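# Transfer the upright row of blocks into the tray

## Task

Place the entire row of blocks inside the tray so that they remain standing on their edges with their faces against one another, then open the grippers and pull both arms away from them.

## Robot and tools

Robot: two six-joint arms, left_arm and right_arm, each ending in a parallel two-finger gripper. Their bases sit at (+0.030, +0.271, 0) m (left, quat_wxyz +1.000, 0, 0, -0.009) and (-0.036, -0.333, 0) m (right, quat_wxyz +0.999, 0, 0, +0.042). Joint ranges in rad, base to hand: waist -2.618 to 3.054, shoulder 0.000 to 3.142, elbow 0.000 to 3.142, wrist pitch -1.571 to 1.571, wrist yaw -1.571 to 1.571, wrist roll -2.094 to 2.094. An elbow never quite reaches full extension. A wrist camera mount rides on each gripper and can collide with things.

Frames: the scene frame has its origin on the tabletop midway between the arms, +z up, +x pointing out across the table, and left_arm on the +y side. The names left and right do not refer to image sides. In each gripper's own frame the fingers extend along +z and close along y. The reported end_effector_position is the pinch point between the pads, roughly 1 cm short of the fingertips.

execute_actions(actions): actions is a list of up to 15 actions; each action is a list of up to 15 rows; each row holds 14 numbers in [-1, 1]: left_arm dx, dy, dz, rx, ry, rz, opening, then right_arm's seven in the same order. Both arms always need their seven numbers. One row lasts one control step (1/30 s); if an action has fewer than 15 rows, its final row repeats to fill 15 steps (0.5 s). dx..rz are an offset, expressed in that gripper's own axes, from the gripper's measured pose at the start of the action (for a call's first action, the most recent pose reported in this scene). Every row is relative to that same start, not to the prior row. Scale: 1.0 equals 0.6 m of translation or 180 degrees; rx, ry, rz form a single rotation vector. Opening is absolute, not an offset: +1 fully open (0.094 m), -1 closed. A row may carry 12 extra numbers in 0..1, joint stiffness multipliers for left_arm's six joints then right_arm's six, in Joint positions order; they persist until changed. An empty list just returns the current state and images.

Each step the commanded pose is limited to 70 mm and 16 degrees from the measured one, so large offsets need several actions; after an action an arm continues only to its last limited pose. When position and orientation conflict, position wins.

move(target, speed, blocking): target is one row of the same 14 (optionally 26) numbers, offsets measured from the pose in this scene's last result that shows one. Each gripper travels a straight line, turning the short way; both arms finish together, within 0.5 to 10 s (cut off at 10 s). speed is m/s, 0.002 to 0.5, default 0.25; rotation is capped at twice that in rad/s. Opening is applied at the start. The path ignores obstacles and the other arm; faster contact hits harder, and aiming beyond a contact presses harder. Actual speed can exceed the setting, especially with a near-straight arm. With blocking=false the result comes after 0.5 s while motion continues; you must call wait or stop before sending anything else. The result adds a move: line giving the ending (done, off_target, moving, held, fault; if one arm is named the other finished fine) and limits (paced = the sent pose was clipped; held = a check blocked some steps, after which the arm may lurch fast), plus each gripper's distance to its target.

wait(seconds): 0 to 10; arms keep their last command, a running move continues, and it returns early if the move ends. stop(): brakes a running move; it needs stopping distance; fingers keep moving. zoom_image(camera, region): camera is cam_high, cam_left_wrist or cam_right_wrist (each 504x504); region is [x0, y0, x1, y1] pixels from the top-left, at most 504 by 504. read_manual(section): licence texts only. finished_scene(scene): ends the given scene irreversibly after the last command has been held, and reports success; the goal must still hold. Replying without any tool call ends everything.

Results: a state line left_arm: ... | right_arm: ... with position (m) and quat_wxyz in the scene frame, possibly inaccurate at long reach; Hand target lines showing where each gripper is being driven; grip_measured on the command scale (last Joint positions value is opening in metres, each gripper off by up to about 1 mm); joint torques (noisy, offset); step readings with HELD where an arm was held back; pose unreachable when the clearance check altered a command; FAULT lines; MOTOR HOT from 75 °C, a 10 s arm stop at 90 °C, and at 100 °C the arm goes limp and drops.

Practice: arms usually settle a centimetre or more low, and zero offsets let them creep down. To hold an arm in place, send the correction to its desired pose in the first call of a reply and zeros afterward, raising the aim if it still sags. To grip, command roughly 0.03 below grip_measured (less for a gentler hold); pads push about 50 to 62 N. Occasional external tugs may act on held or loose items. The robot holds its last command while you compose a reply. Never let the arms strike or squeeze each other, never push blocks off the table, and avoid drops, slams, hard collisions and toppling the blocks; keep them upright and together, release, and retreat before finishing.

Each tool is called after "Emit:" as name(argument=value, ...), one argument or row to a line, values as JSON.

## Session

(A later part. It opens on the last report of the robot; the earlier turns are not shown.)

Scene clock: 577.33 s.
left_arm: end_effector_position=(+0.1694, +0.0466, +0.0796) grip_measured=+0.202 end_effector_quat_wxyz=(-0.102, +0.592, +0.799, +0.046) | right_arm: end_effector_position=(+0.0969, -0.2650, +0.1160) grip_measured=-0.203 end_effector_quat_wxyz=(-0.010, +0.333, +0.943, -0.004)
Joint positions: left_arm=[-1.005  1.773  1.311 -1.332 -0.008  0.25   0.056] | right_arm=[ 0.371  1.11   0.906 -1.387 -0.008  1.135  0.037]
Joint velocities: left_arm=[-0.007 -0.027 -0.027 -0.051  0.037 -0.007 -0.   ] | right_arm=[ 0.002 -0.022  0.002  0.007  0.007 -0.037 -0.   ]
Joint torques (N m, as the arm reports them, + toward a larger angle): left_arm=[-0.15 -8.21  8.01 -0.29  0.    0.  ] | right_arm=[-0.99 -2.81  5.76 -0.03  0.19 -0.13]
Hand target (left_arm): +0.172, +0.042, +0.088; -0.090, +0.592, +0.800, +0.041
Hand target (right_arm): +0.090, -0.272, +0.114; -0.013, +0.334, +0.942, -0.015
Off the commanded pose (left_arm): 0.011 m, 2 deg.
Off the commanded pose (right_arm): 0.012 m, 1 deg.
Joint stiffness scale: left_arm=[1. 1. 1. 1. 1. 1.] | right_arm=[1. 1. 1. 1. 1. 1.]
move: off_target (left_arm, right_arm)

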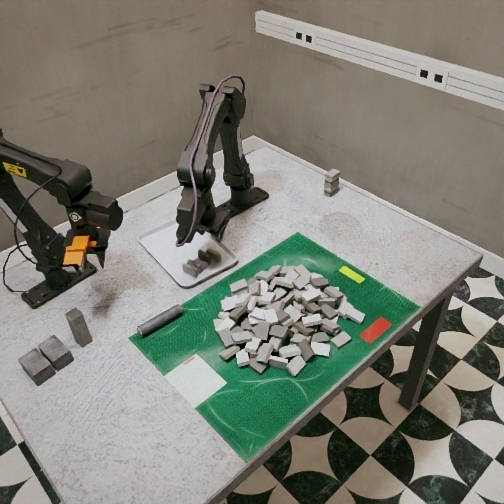

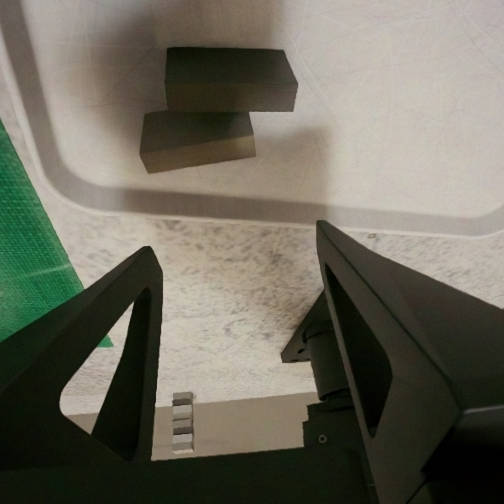

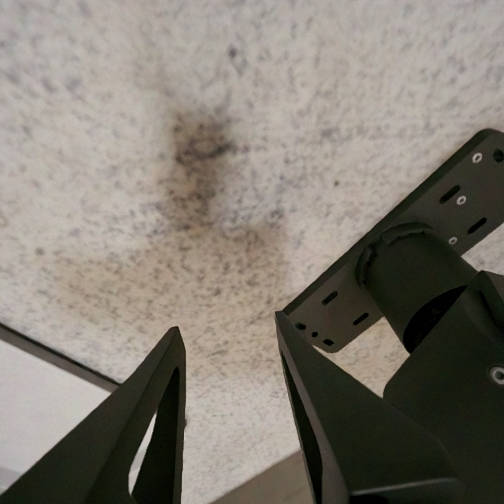

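Emit:
move(
  target=[-0.049,-0.005,0,-0.018,-0.069,0.03,0.2,0,0,0,0,0,0,-0.2],
  speed=0.08,
)

Scene clock: 581.77 s.
left_arm: end_effector_position=(+0.1777, +0.0223, +0.0671) grip_measured=+0.202 end_effector_quat_wxyz=(-0.015, +0.626, +0.780, +0.009) | right_arm: end_effector_position=(+0.0968, -0.2651, +0.1160) grip_measured=-0.203 end_effector_quat_wxyz=(-0.010, +0.332, +0.943, -0.004)
Joint positions: left_arm=[-1.023  1.7    1.2   -1.105 -0.006  0.31   0.056] | right_arm=[ 0.371  1.11   0.906 -1.388 -0.008  1.132  0.037]
Joint velocities: left_arm=[-0.007 -0.002  0.002  0.022  0.037 -0.007 -0.   ] | right_arm=[-0.012 -0.012  0.012  0.007 -0.037 -0.007 -0.   ]
Joint torques (N m, as the arm reports them, + toward a larger angle): left_arm=[-0.81 -9.1   5.09  0.19  0.09  0.04] | right_arm=[-0.04 -1.46  7.37  0.24  0.04  0.02]
Hand target (left_arm): +0.175, +0.018, +0.073; -0.000, +0.632, +0.775, -0.001
Hand target (right_arm): +0.097, -0.265, +0.116; -0.010, +0.334, +0.943, -0.004
Off the commanded pose (left_arm): 0.008 m, 2 deg.
Off the commanded pose (right_arm): 0.000 m, 0 deg.
Joint stiffness scale: left_arm=[1. 1. 1. 1. 1. 1.] | right_arm=[1. 1. 1. 1. 1. 1.]
move: done

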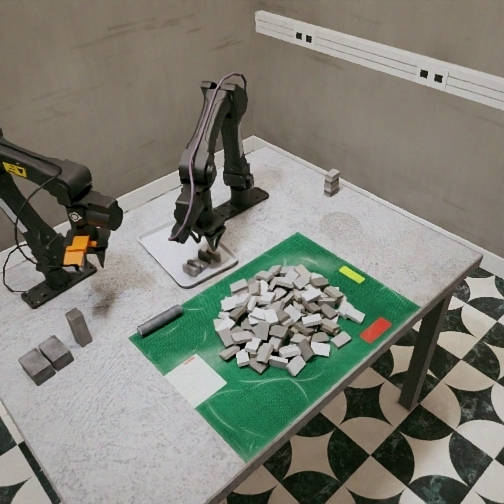

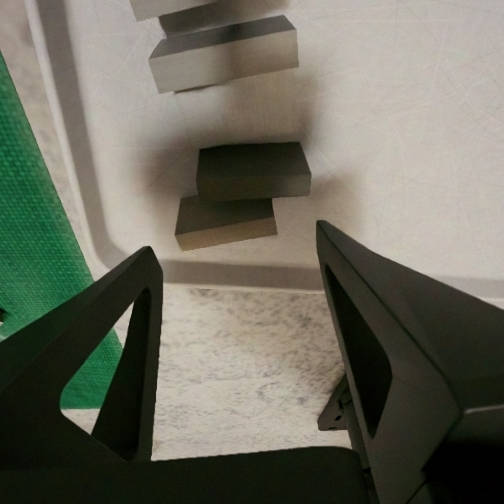

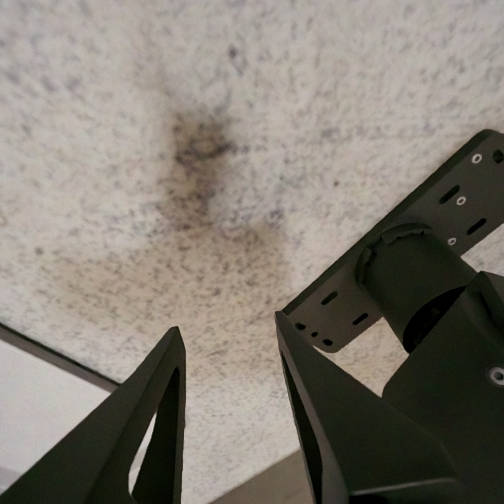

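Emit:
move(
  target=[-0.05,0,0.035,-0.005,-0.008,0,0.2,0,0,0,0,0,0,-0.2],
  speed=0.06,
)

Scene clock: 584.07 s.
left_arm: end_effector_position=(+0.1784, +0.0077, +0.0404) grip_measured=+0.202 end_effector_quat_wxyz=(-0.022, +0.625, +0.781, +0.013) | right_arm: end_effector_position=(+0.0968, -0.2651, +0.1160) grip_measured=-0.203 end_effector_quat_wxyz=(-0.010, +0.332, +0.943, -0.004)
Joint positions: left_arm=[-1.047  1.794  1.199 -1.028 -0.008  0.284  0.056] | right_arm=[ 0.371  1.11   0.906 -1.388 -0.008  1.132  0.037]
Joint velocities: left_arm=[ 0.002 -0.012 -0.007  0.066  0.022 -0.022 -0.   ] | right_arm=[-0.007 -0.002  0.002 -0.037 -0.007  0.022 -0.   ]
Joint torques (N m, as the arm reports them, + toward a larger angle): left_arm=[-0.71 -7.09  8.53  0.24 -0.03 -0.05] | right_arm=[-0.05 -1.49  7.4   0.22  0.05 -0.03]
Hand target (left_arm): +0.184, -0.006, +0.046; -0.001, +0.626, +0.780, +0.007
Hand target (right_arm): +0.097, -0.265, +0.116; -0.010, +0.332, +0.943, -0.004
Off the commanded pose (left_arm): 0.016 m, 3 deg.
Off the commanded pose (right_arm): 0.000 m, 0 deg.
Joint stiffness scale: left_arm=[1. 1. 1. 1. 1. 1.] | right_arm=[1. 1. 1. 1. 1. 1.]
move: off_target (left_arm)

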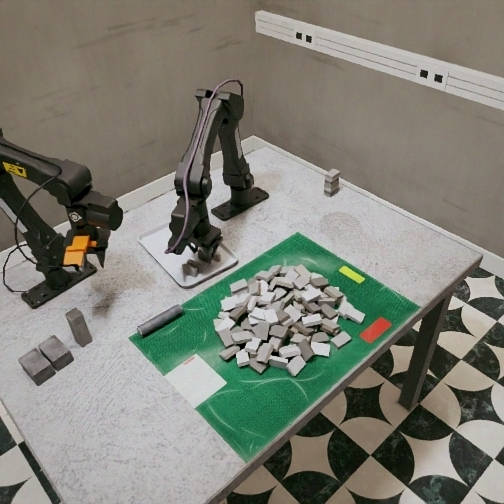

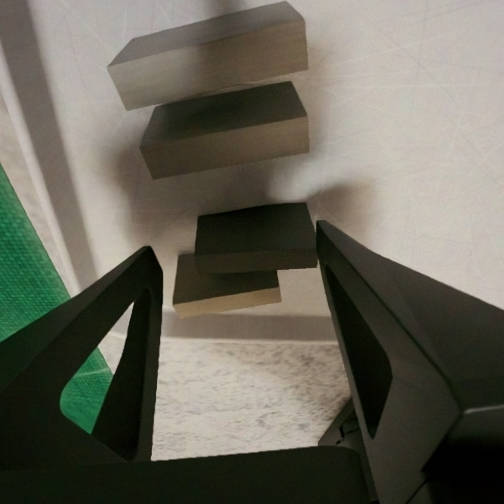

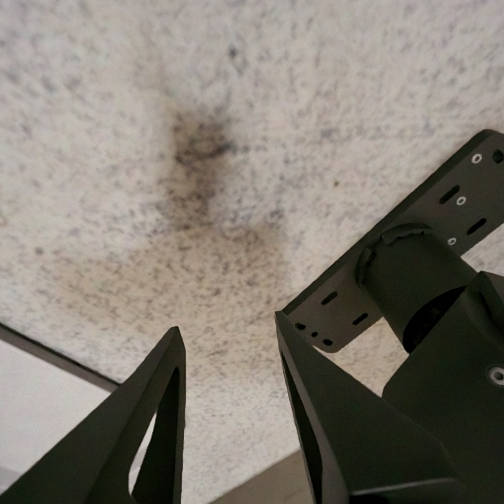

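Emit:
move(
  target=[-0.022,-0.012,-0.005,-0.007,-0.012,0,0.4,0,0,0,0,0,0,-0.2],
  speed=0.04,
)

Scene clock: 587.97 s.
left_arm: end_effector_position=(+0.1733, -0.0000, +0.0403) grip_measured=+0.398 end_effector_quat_wxyz=(-0.013, +0.624, +0.781, +0.013) | right_arm: end_effector_position=(+0.0968, -0.2651, +0.1160) grip_measured=-0.203 end_effector_quat_wxyz=(-0.010, +0.332, +0.943, -0.004)
Joint positions: left_arm=[-1.076  1.794  1.199 -1.011 -0.013  0.252  0.066] | right_arm=[ 0.371  1.11   0.906 -1.388 -0.008  1.132  0.037]
Joint velocities: left_arm=[-0.012 -0.007  0.007 -0.007  0.081  0.022 -0.001] | right_arm=[-0.002 -0.002  0.017 -0.007 -0.007  0.007  0.001]
Joint torques (N m, as the arm reports them, + toward a larger angle): left_arm=[-0.88 -7.76  6.7   0.23 -0.05 -0.09] | right_arm=[-0.05 -1.47  7.43  0.23  0.04 -0.03]
Hand target (left_arm): +0.174, -0.007, +0.043; -0.001, +0.625, +0.781, +0.010
Hand target (right_arm): +0.097, -0.265, +0.116; -0.010, +0.332, +0.943, -0.004
Off the commanded pose (left_arm): 0.007 m, 1 deg.
Off the commanded pose (right_arm): 0.000 m, 0 deg.
Joint stiffness scale: left_arm=[1. 1. 1. 1. 1. 1.] | right_arm=[1. 1. 1. 1. 1. 1.]
move: done

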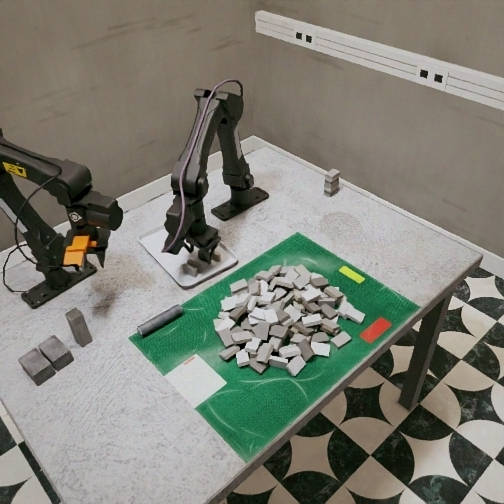

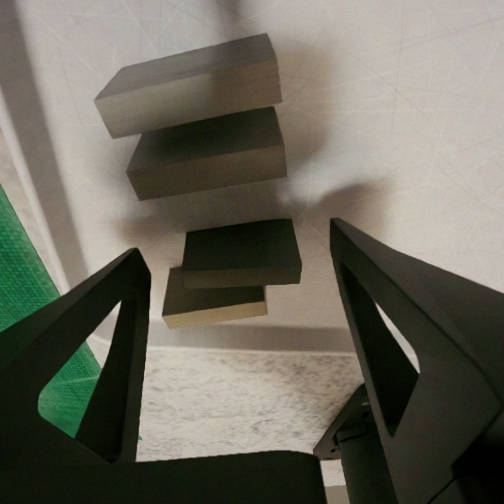

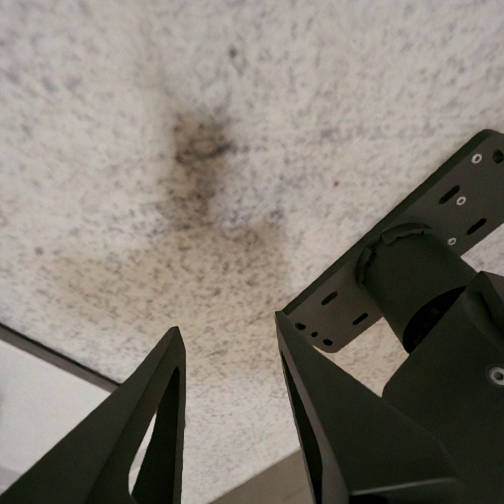

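Emit:
zoom_image(
  camera="cam_left_wrist",
  region=[80,120,380,330],
)

Region (80, 120, 380, 330) of cam_left_wrist's 504x504 image, scaled by 1.680, with more detail than that image has; it fills the top 353 rows of this view, and the rest is white.

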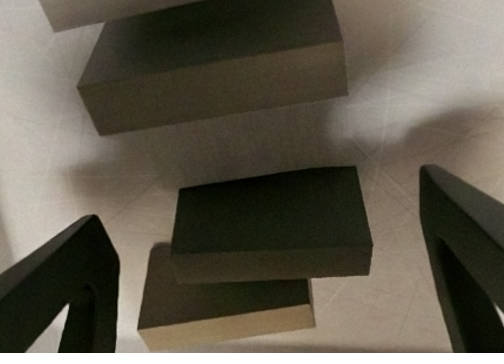

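Emit:
move(
  target=[-0.05,0,-0.08,0,0,0,0.4,0,0,0,0,0,0,-0.2],
  speed=0.1,
)

Emit:
zoom_image(
  camera="cam_high",
  region=[130,220,260,300],
)

Scene clock: 594.27 s.
left_arm: end_effector_position=(+0.1815, -0.0252, +0.0833) grip_measured=+0.398 end_effector_quat_wxyz=(-0.016, +0.622, +0.783, +0.015) | right_arm: end_effector_position=(+0.0968, -0.2651, +0.1160) grip_measured=-0.203 end_effector_quat_wxyz=(-0.010, +0.332, +0.943, -0.004)
Joint positions: left_arm=[-1.09   1.854  1.452 -1.21  -0.014  0.234  0.066] | right_arm=[ 0.371  1.11   0.906 -1.388 -0.008  1.132  0.037]
Joint velocities: left_arm=[ 0.002 -0.012  0.012 -0.007 -0.022  0.066 -0.   ] | right_arm=[-0.002  0.002 -0.027 -0.022  0.007  0.007 -0.001]
Joint torques (N m, as the arm reports them, + toward a larger angle): left_arm=[-0.75 -7.9   8.43  0.05  0.04 -0.02] | right_arm=[ 0.01 -1.48  7.4   0.22  0.05 -0.03]
Hand target (left_arm): +0.180, -0.030, +0.087; -0.013, +0.624, +0.781, +0.013
Hand target (right_arm): +0.097, -0.265, +0.116; -0.010, +0.332, +0.943, -0.004
Off the commanded pose (left_arm): 0.007 m, 0 deg.
Off the commanded pose (right_arm): 0.000 m, 0 deg.
Joint stiffness scale: left_arm=[1. 1. 1. 1. 1. 1.] | right_arm=[1. 1. 1. 1. 1. 1.]
move: done

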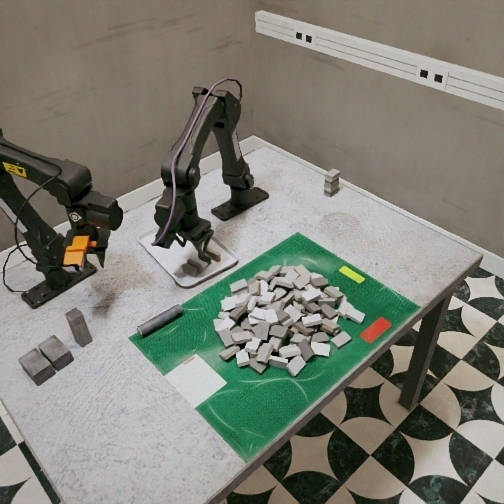

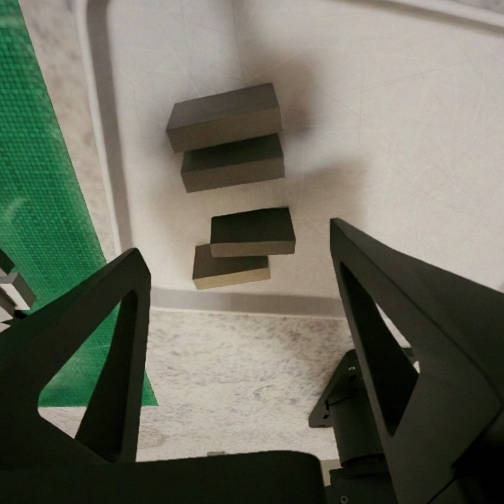

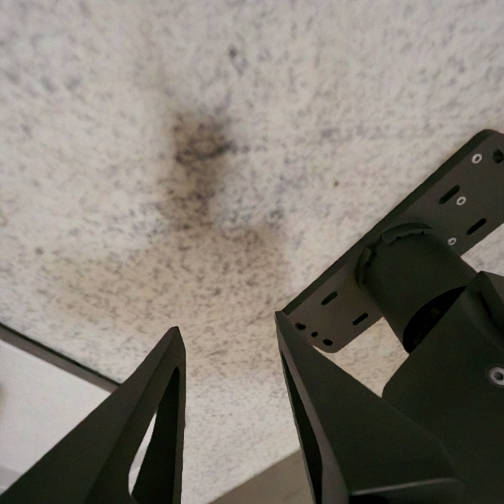

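Region (130, 220, 260, 300) of cam_high's 504x504 image, scaled by 3.877, with more detail than that image has; it fills the top 310 rows of this view, and the rest is white.

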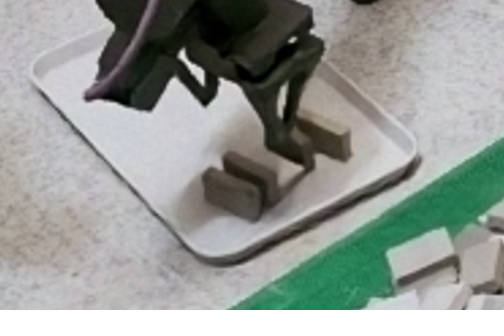

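Emit:
move(
  target=[0.3,0,-0.05,0,0,0,0.4,0,0,0,0,0,0,-0.2],
)

Emit:
zoom_image(
  camera="cam_high",
  region=[0,130,400,450],
)

Scene clock: 598.50 s.
left_arm: end_effector_position=(+0.1426, +0.1441, +0.1179) grip_measured=+0.398 end_effector_quat_wxyz=(-0.017, +0.623, +0.782, +0.015) | right_arm: end_effector_position=(+0.0968, -0.2651, +0.1160) grip_measured=-0.203 end_effector_quat_wxyz=(-0.010, +0.332, +0.943, -0.004)
Joint positions: left_arm=[-0.856  1.21   0.972 -1.371 -0.023  0.47   0.066] | right_arm=[ 0.371  1.11   0.906 -1.388 -0.008  1.132  0.037]
Joint velocities: left_arm=[ 0.002 -0.007 -0.012  0.007 -0.125  0.007 -0.   ] | right_arm=[ 0.002 -0.002  0.012 -0.051  0.022 -0.007  0.   ]
Joint torques (N m, as the arm reports them, + toward a larger angle): left_arm=[ 0.83 -3.9   5.49  0.02 -0.03  0.07] | right_arm=[ 0.   -1.48  7.4   0.23  0.05 -0.01]
Hand target (left_arm): +0.141, +0.149, +0.119; -0.016, +0.622, +0.783, +0.015
Hand target (right_arm): +0.097, -0.265, +0.116; -0.010, +0.332, +0.943, -0.004
Off the commanded pose (left_arm): 0.006 m, 0 deg.
Off the commanded pose (right_arm): 0.000 m, 0 deg.
Joint stiffness scale: left_arm=[1. 1. 1. 1. 1. 1.] | right_arm=[1. 1. 1. 1. 1. 1.]
move: done

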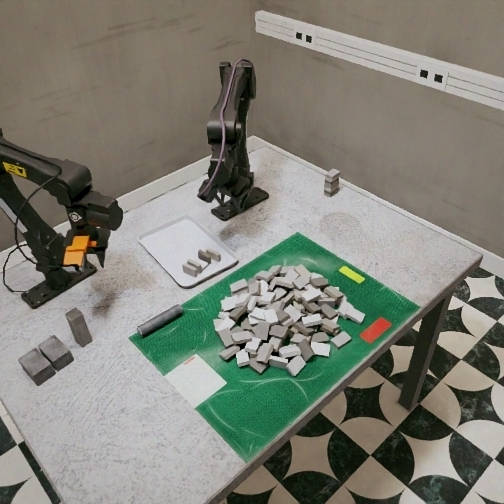

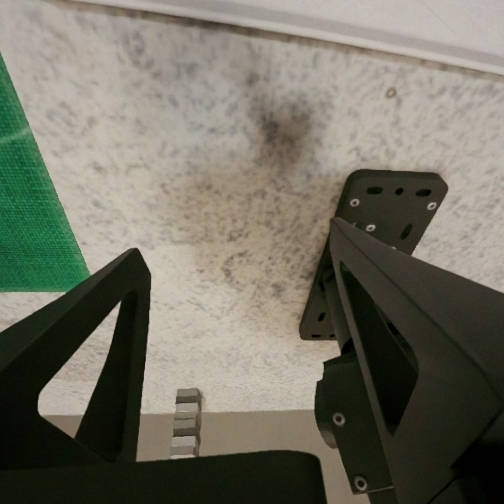

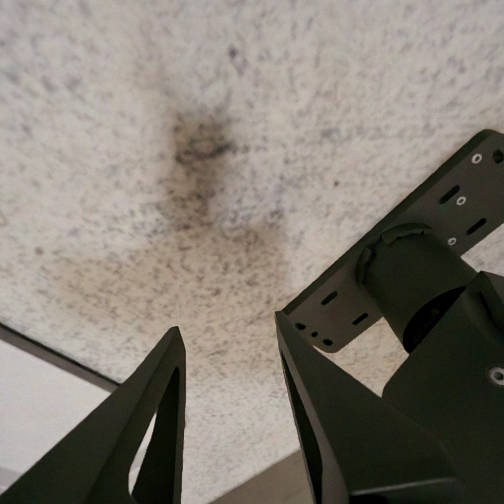

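Region (0, 130, 400, 450) of cam_high's 504x504 image, scaled by 1.260, with more detail than that image has; it fills the top 403 rows of this view, and the rest is white.

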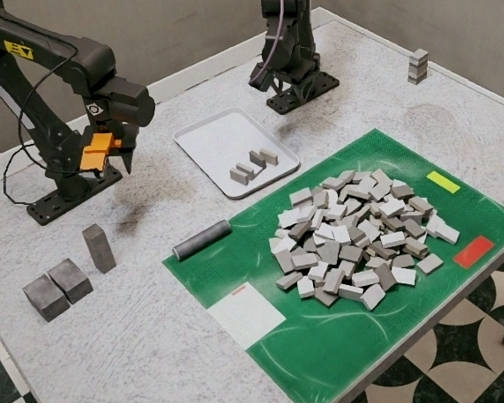

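Emit:
zoom_image(
  camera="cam_high",
  region=[160,235,240,290],
)

Region (160, 235, 240, 290) of cam_high's 504x504 image, scaled by 6.300, with more detail than that image has; it fills the top 346 rows of this view, and the rest is white.

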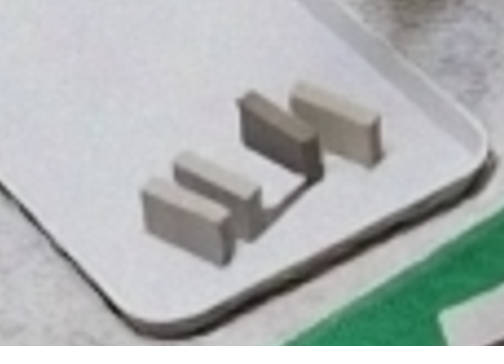

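Emit:
move(
  target=[-0.265,-0.004,0.11,-0.005,-0.008,0,0.4,0,0,0,0,0,0,-0.2],
  speed=0.15,
)

Scene clock: 603.47 s.
left_arm: end_effector_position=(+0.1722, +0.0035, +0.0407) grip_measured=+0.398 end_effector_quat_wxyz=(-0.019, +0.623, +0.782, +0.022) | right_arm: end_effector_position=(+0.0968, -0.2651, +0.1160) grip_measured=-0.203 end_effector_quat_wxyz=(-0.010, +0.332, +0.943, -0.004)
Joint positions: left_arm=[-1.081  1.796  1.203 -1.03  -0.024  0.244  0.066] | right_arm=[ 0.371  1.11   0.906 -1.388 -0.008  1.132  0.037]
Joint velocities: left_arm=[-0.002 -0.012 -0.007 -0.022  0.007 -0.051 -0.001] | right_arm=[ 0.012  0.007  0.012  0.007 -0.022 -0.051  0.   ]
Joint torques (N m, as the arm reports them, + toward a larger angle): left_arm=[-0.66 -7.45  8.36  0.21  0.01 -0.09] | right_arm=[-0.02 -1.45  7.47  0.24  0.04 -0.02]
Hand target (left_arm): +0.175, -0.009, +0.047; -0.002, +0.623, +0.782, +0.013
Hand target (right_arm): +0.097, -0.265, +0.116; -0.010, +0.332, +0.943, -0.004
Off the commanded pose (left_arm): 0.013 m, 2 deg.
Off the commanded pose (right_arm): 0.000 m, 0 deg.
Joint stiffness scale: left_arm=[1. 1. 1. 1. 1. 1.] | right_arm=[1. 1. 1. 1. 1. 1.]
move: off_target (left_arm)

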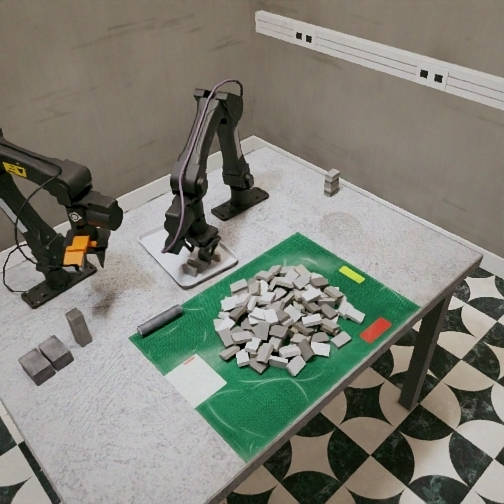

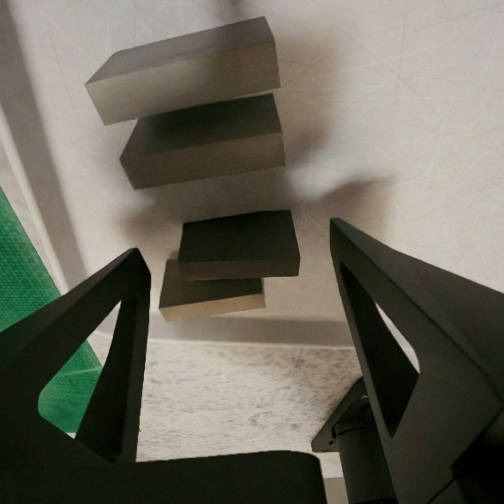

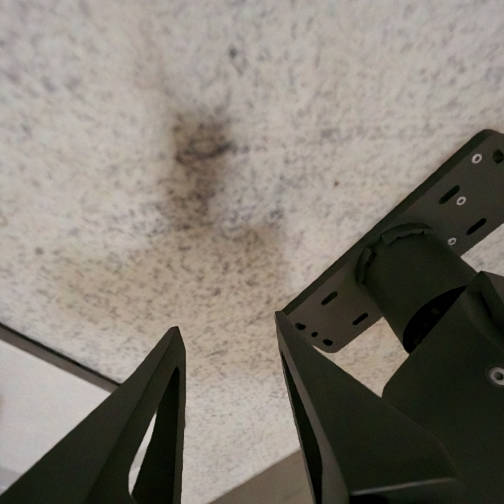

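Emit:
move(
  target=[0,0,-0.1,0,0,0,0.4,0,0,0,0,0,0,-0.2],
)

Emit:
move(
  target=[0.45,0,-0.03,0,0,0,0.4,0,0,0,0,0,0,-0.2],
)

Scene clock: 609.03 s.
left_arm: end_effector_position=(+0.1715, +0.0048, +0.0890) grip_measured=+0.398 end_effector_quat_wxyz=(-0.033, +0.622, +0.782, +0.028) | right_arm: end_effector_position=(+0.0968, -0.2651, +0.1160) grip_measured=-0.203 end_effector_quat_wxyz=(-0.010, +0.332, +0.943, -0.004)
Joint positions: left_arm=[-1.081  1.773  1.371 -1.252 -0.024  0.243  0.066] | right_arm=[ 0.371  1.11   0.906 -1.388 -0.008  1.132  0.037]
Joint velocities: left_arm=[-0.017  0.002 -0.017 -0.081 -0.007  0.007  0.   ] | right_arm=[-0.012 -0.002 -0.017  0.066 -0.022 -0.037  0.   ]
Joint torques (N m, as the arm reports them, + toward a larger angle): left_arm=[-0.29 -9.14  8.12 -0.06  0.01 -0.01] | right_arm=[ 0.03 -1.47  7.41  0.23  0.04 -0.02]
Hand target (left_arm): +0.172, +0.001, +0.101; -0.019, +0.623, +0.782, +0.022
Hand target (right_arm): +0.097, -0.265, +0.116; -0.010, +0.332, +0.943, -0.004
Off the commanded pose (left_arm): 0.013 m, 2 deg.
Off the commanded pose (right_arm): 0.000 m, 0 deg.
Joint stiffness scale: left_arm=[1. 1. 1. 1. 1. 1.] | right_arm=[1. 1. 1. 1. 1. 1.]
move: off_target (left_arm)

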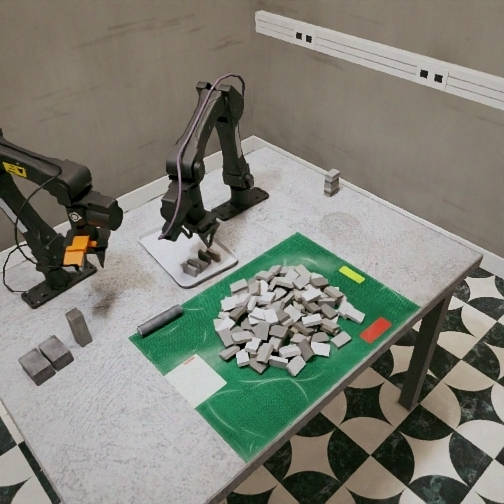

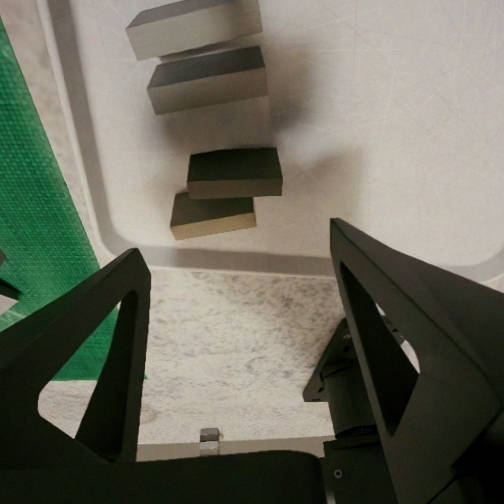

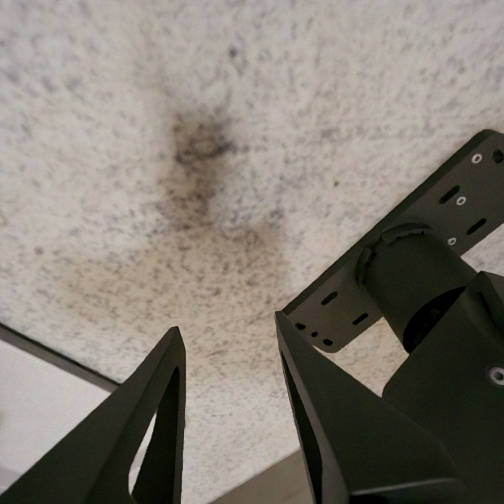

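Scene clock: 610.43 s.
left_arm: end_effector_position=(+0.1270, +0.2191, +0.1191) grip_measured=+0.398 end_effector_quat_wxyz=(-0.016, +0.588, +0.808, +0.035) | right_arm: end_effector_position=(+0.0968, -0.2651, +0.1160) grip_measured=-0.203 end_effector_quat_wxyz=(-0.010, +0.332, +0.943, -0.004)
Joint positions: left_arm=[-0.594  0.952  0.844 -1.495 -0.07   0.644  0.066] | right_arm=[ 0.371  1.11   0.906 -1.388 -0.008  1.132  0.037]
Joint velocities: left_arm=[-0.002 -0.022 -0.002 -0.051 -0.051 -0.037 -0.   ] | right_arm=[-0.002 -0.007  0.007  0.037 -0.007  0.007 -0.   ]
Joint torques (N m, as the arm reports them, + toward a larger angle): left_arm=[-0.89  0.36  6.16  0.2   0.03 -0.03] | right_arm=[ 0.01 -1.47  7.41  0.22  0.05 -0.02]
Hand target (left_arm): +0.128, +0.215, +0.118; -0.015, +0.590, +0.807, +0.031
Hand target (right_arm): +0.097, -0.265, +0.116; -0.010, +0.332, +0.943, -0.004
Off the commanded pose (left_arm): 0.050 m, 5 deg.
Off the commanded pose (right_arm): 0.000 m, 0 deg.
Joint stiffness scale: left_arm=[1. 1. 1. 1. 1. 1.] | right_arm=[1. 1. 1. 1. 1. 1.]
move: held (left_arm); limits=held; held on 10 of 42 steps (left_arm), including the last (left_arm)
pose unreachable (left arm): on one or more control steps of this call, first in action 0 (counted from 0), this arm could not follow its commanded pose, so it was not sent that pose on those steps. On the call's last step it was still not sent that pose. It may still have moved: this result reports where it is.
cause: the commanded pose would bring two parts of the arm too close to each other (its upper arm (the part past joint 2) and its fingers, with joints 3 (elbow) to 6 (wrist roll) between them).

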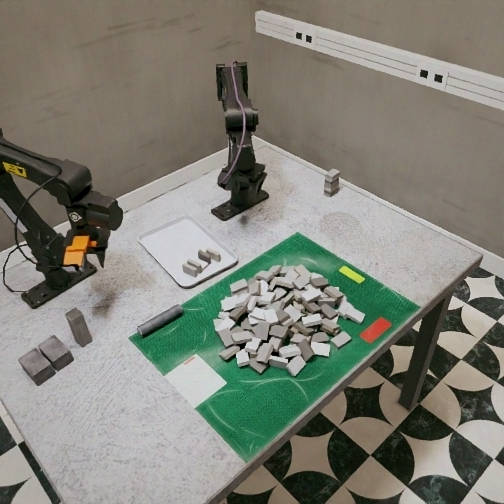

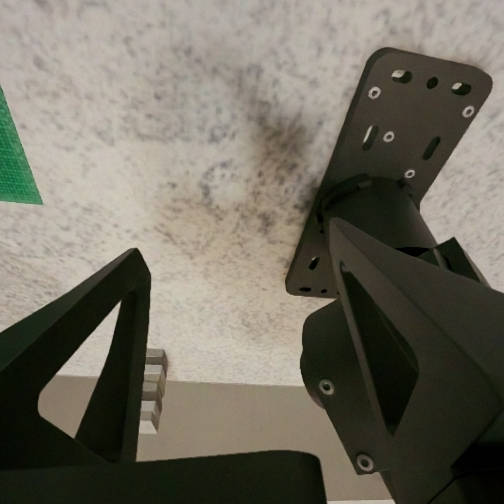

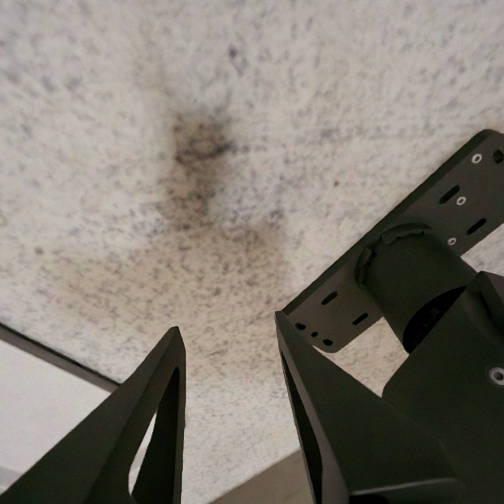

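Emit:
move(
  target=[0,0,0,0,0,0,0.4,0.123,0.40,0.077,0,0,-0.29,0.1],
)

Scene clock: 614.47 s.
left_arm: end_effector_position=(+0.1271, +0.2190, +0.1191) grip_measured=+0.398 end_effector_quat_wxyz=(-0.016, +0.588, +0.808, +0.035) | right_arm: end_effector_position=(+0.1798, -0.0394, +0.0513) grip_measured=+0.098 end_effector_quat_wxyz=(-0.023, -0.109, +0.994, -0.011)
Joint positions: left_arm=[-0.594  0.952  0.844 -1.494 -0.07   0.644  0.066] | right_arm=[ 0.841  2.006  1.531 -1.144 -0.019  0.705  0.052]
Joint velocities: left_arm=[ 0.002  0.012 -0.012  0.007 -0.051 -0.081 -0.002] | right_arm=[ 0.007 -0.017 -0.017  0.007  0.022 -0.037 -0.001]
Joint torques (N m, as the arm reports them, + toward a larger angle): left_arm=[-0.13 -0.34  6.15  0.12 -0.04 -0.02] | right_arm=[ 0.68 -8.59 10.59  0.09 -0.04 -0.13]
Hand target (left_arm): +0.127, +0.219, +0.119; -0.016, +0.588, +0.808, +0.035
Hand target (right_arm): +0.183, -0.030, +0.060; -0.014, -0.117, +0.993, +0.002
Off the commanded pose (left_arm): 0.000 m, 0 deg.
Off the commanded pose (right_arm): 0.020 m, 2 deg.
Joint stiffness scale: left_arm=[1. 1. 1. 1. 1. 1.] | right_arm=[1. 1. 1. 1. 1. 1.]
move: off_target (right_arm)

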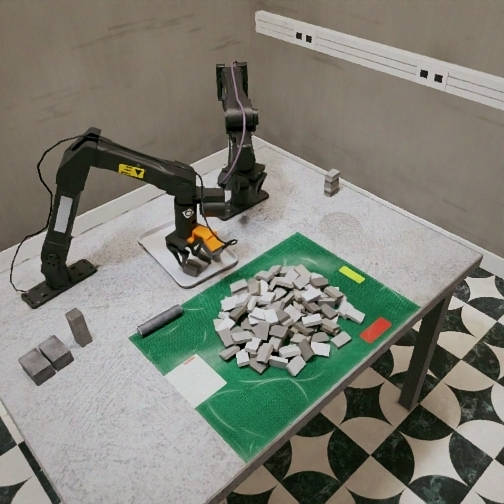

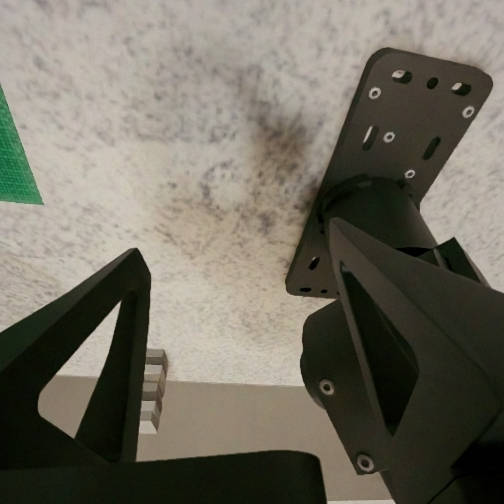

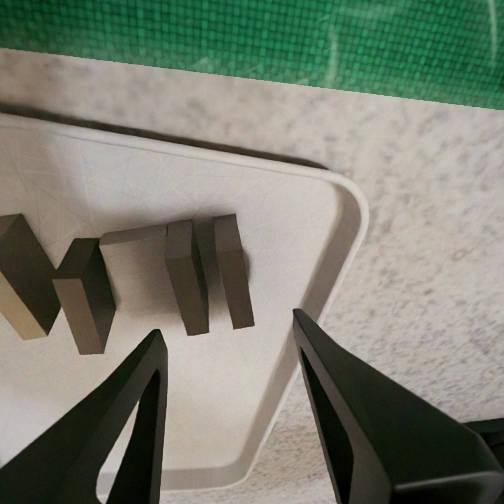

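Emit:
move(
  target=[0,0,0,0,0,0,0.4,-0.022,0.01,0.0,-0.007,-0.014,0,0.1],
  speed=0.05,
)

Emit:
move(
  target=[0,0,0,0,0,0,0.4,0,0,0.03,0,0,0,0.1],
  speed=0.03,
)

Scene clock: 622.17 s.
left_arm: end_effector_position=(+0.1271, +0.2190, +0.1191) grip_measured=+0.398 end_effector_quat_wxyz=(-0.016, +0.588, +0.808, +0.035) | right_arm: end_effector_position=(+0.1836, -0.0344, +0.0511) grip_measured=+0.098 end_effector_quat_wxyz=(-0.014, -0.111, +0.994, -0.002)
Joint positions: left_arm=[-0.594  0.952  0.844 -1.494 -0.07   0.644  0.066] | right_arm=[ 0.841  2.006  1.531 -1.118 -0.019  0.702  0.052]
Joint velocities: left_arm=[ 0.002 -0.012 -0.012 -0.066 -0.037 -0.007  0.001] | right_arm=[-0.002 -0.007 -0.002 -0.007 -0.051 -0.022 -0.   ]
Joint torques (N m, as the arm reports them, + toward a larger angle): left_arm=[-0.04 -0.36  6.04  0.12 -0.03  0.01] | right_arm=[-0.49 -8.09  8.19  0.43  0.17 -0.06]
Hand target (left_arm): +0.127, +0.219, +0.119; -0.016, +0.588, +0.808, +0.035
Hand target (right_arm): +0.191, -0.031, +0.051; -0.003, -0.109, +0.994, +0.003
Off the commanded pose (left_arm): 0.000 m, 0 deg.
Off the commanded pose (right_arm): 0.009 m, 1 deg.
Joint stiffness scale: left_arm=[1. 1. 1. 1. 1. 1.] | right_arm=[1. 1. 1. 1. 1. 1.]
move: done

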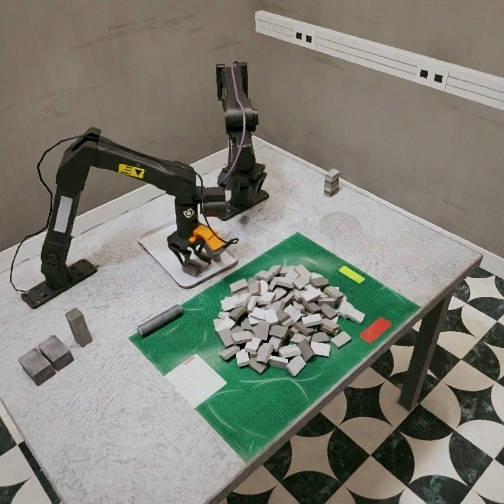

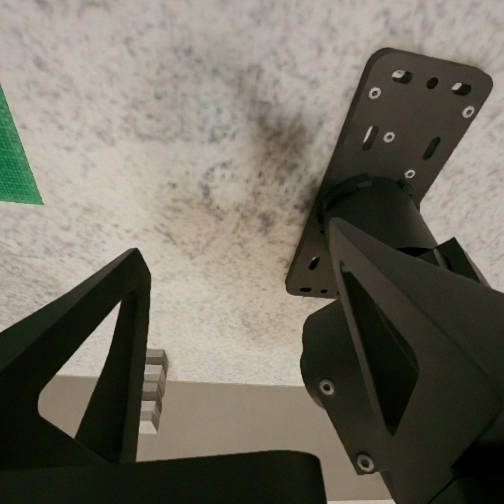

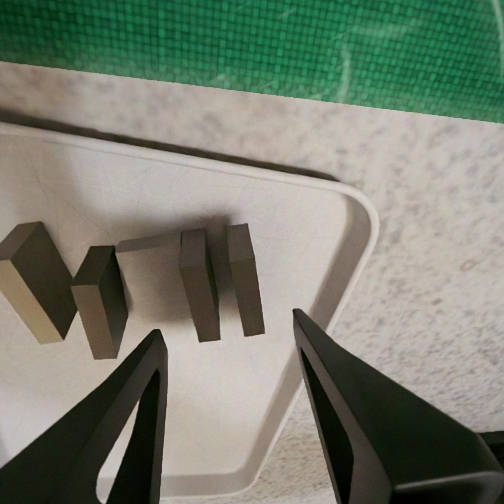

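Scene clock: 623.10 s.
left_arm: end_effector_position=(+0.1271, +0.2190, +0.1191) grip_measured=+0.398 end_effector_quat_wxyz=(-0.016, +0.588, +0.808, +0.035) | right_arm: end_effector_position=(+0.1832, -0.0349, +0.0370) grip_measured=+0.098 end_effector_quat_wxyz=(-0.016, -0.111, +0.994, -0.004)
Joint positions: left_arm=[-0.594  0.952  0.844 -1.494 -0.07   0.644  0.066] | right_arm=[ 0.841  2.022  1.497 -1.073 -0.019  0.702  0.052]
Joint velocities: left_arm=[-0.007 -0.017 -0.017  0.051  0.037  0.051 -0.001] | right_arm=[ 0.007  0.002 -0.012  0.007  0.037 -0.037  0.001]
Joint torques (N m, as the arm reports them, + toward a larger angle): left_arm=[-0.05 -0.44  6.05  0.14 -0.05 -0.01] | right_arm=[ 0.02 -8.57  5.62  0.41  0.04 -0.03]
Hand target (left_arm): +0.127, +0.219, +0.119; -0.016, +0.588, +0.808, +0.035
Hand target (right_arm): +0.183, -0.035, +0.033; -0.014, -0.111, +0.994, -0.002
Off the commanded pose (left_arm): 0.000 m, 0 deg.
Off the commanded pose (right_arm): 0.004 m, 0 deg.
Joint stiffness scale: left_arm=[1. 1. 1. 1. 1. 1.] | right_arm=[1. 1. 1. 1. 1. 1.]
move: done

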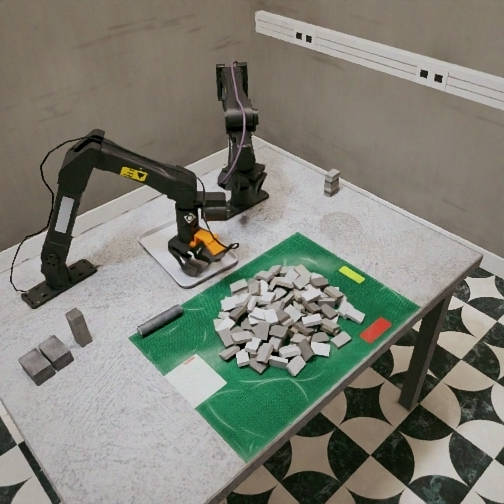

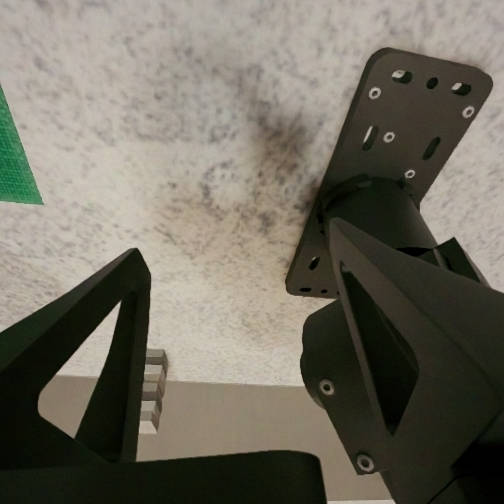

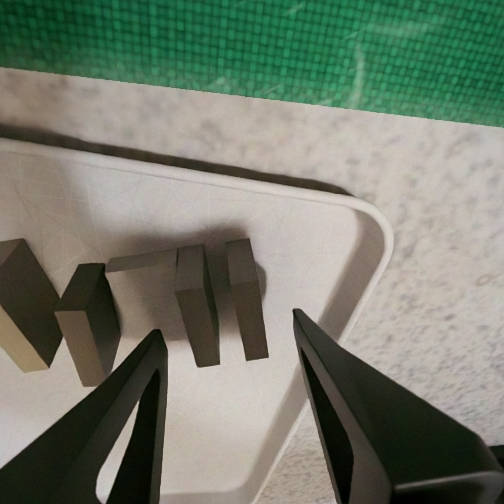

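Emit:
move(
  target=[0,0,0,0,0,0,0.4,-0.035,0,-0.008,-0.007,-0.012,0,0.1],
  speed=0.04,
)

Emit:
move(
  target=[0,0,0,0,0,0,0.4,0,0,0.035,0,0,0,0.1],
  speed=0.03,
)

Scene clock: 625.73 s.
left_arm: end_effector_position=(+0.1271, +0.2190, +0.1191) grip_measured=+0.398 end_effector_quat_wxyz=(-0.016, +0.588, +0.808, +0.035) | right_arm: end_effector_position=(+0.1899, -0.0407, +0.0322) grip_measured=+0.098 end_effector_quat_wxyz=(-0.020, -0.111, +0.994, -0.007)
Joint positions: left_arm=[-0.594  0.952  0.844 -1.494 -0.07   0.644  0.066] | right_arm=[ 0.817  2.036  1.497 -1.071 -0.019  0.678  0.052]
Joint velocities: left_arm=[-0.012 -0.002  0.007  0.037 -0.007  0.037  0.   ] | right_arm=[-0.012 -0.027 -0.012  0.007  0.007  0.007  0.   ]
Joint torques (N m, as the arm reports them, + toward a larger angle): left_arm=[ 0.01 -0.31  6.06  0.13 -0.07 -0.01] | right_arm=[-0.86 -8.62 10.81  0.35  0.14 -0.09]
Hand target (left_arm): +0.127, +0.219, +0.119; -0.016, +0.588, +0.808, +0.035
Hand target (right_arm): +0.204, -0.031, +0.041; +0.001, -0.111, +0.994, +0.009
Off the commanded pose (left_arm): 0.000 m, 0 deg.
Off the commanded pose (right_arm): 0.020 m, 3 deg.
Joint stiffness scale: left_arm=[1. 1. 1. 1. 1. 1.] | right_arm=[1. 1. 1. 1. 1. 1.]
move: off_target (right_arm)

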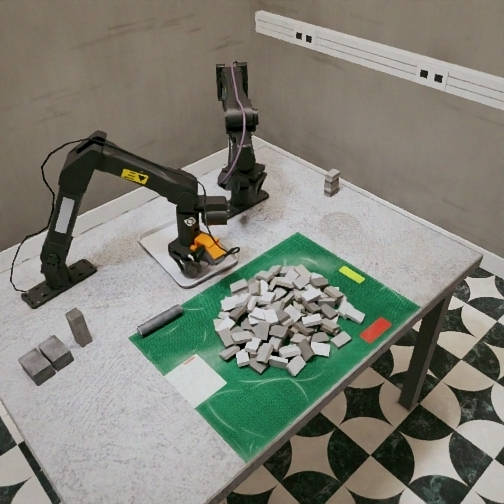

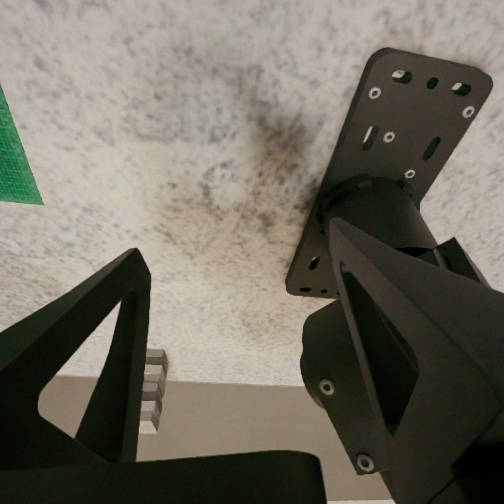

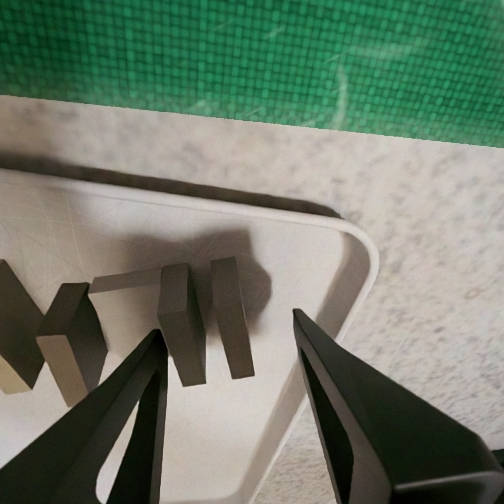

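Scene clock: 626.67 s.
left_arm: end_effector_position=(+0.1271, +0.2190, +0.1191) grip_measured=+0.398 end_effector_quat_wxyz=(-0.016, +0.588, +0.808, +0.035) | right_arm: end_effector_position=(+0.1894, -0.0413, +0.0211) grip_measured=+0.098 end_effector_quat_wxyz=(-0.022, -0.111, +0.994, -0.008)
Joint positions: left_arm=[-0.594  0.952  0.844 -1.494 -0.07   0.644  0.066] | right_arm=[ 0.817  2.05   1.471 -1.035 -0.019  0.678  0.052]
Joint velocities: left_arm=[-0.012  0.012 -0.002  0.022 -0.022  0.095 -0.   ] | right_arm=[-0.007 -0.002 -0.002 -0.066 -0.11  -0.051 -0.001]
Joint torques (N m, as the arm reports them, + toward a larger angle): left_arm=[ 0.01 -0.45  6.05  0.15 -0.04  0.04] | right_arm=[ 0.11 -8.2   4.52  0.6   0.05 -0.02]
Hand target (left_arm): +0.127, +0.219, +0.119; -0.016, +0.588, +0.808, +0.035
Hand target (right_arm): +0.189, -0.042, +0.011; -0.021, -0.111, +0.994, -0.008
Off the commanded pose (left_arm): 0.000 m, 0 deg.
Off the commanded pose (right_arm): 0.010 m, 0 deg.
Joint stiffness scale: left_arm=[1. 1. 1. 1. 1. 1.] | right_arm=[1. 1. 1. 1. 1. 1.]
move: done

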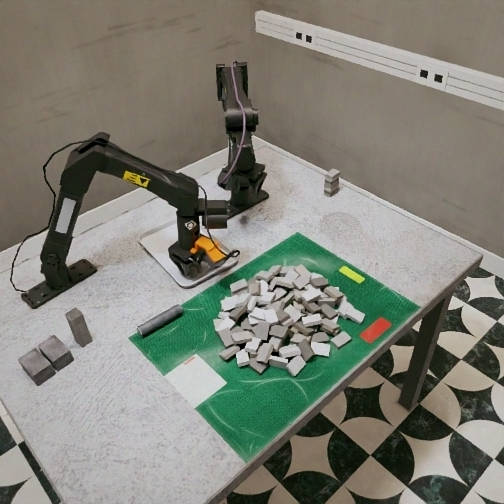

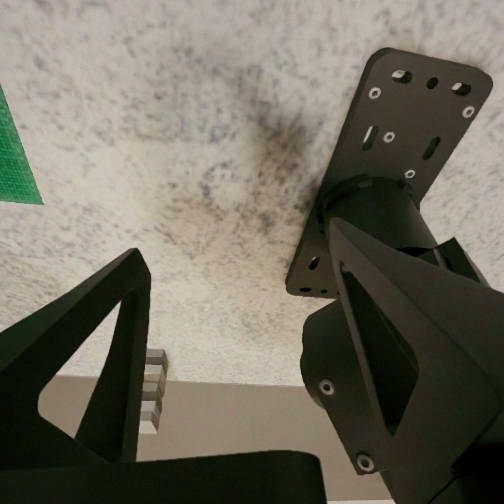

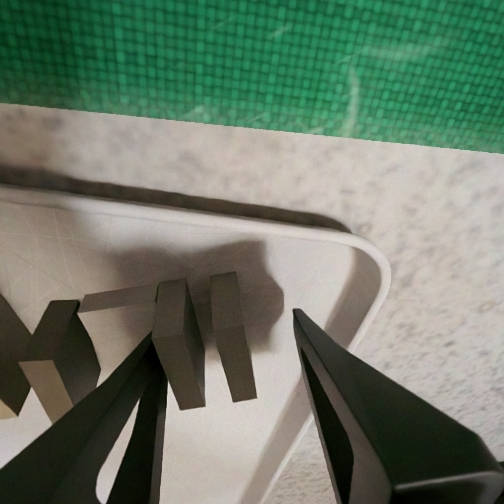

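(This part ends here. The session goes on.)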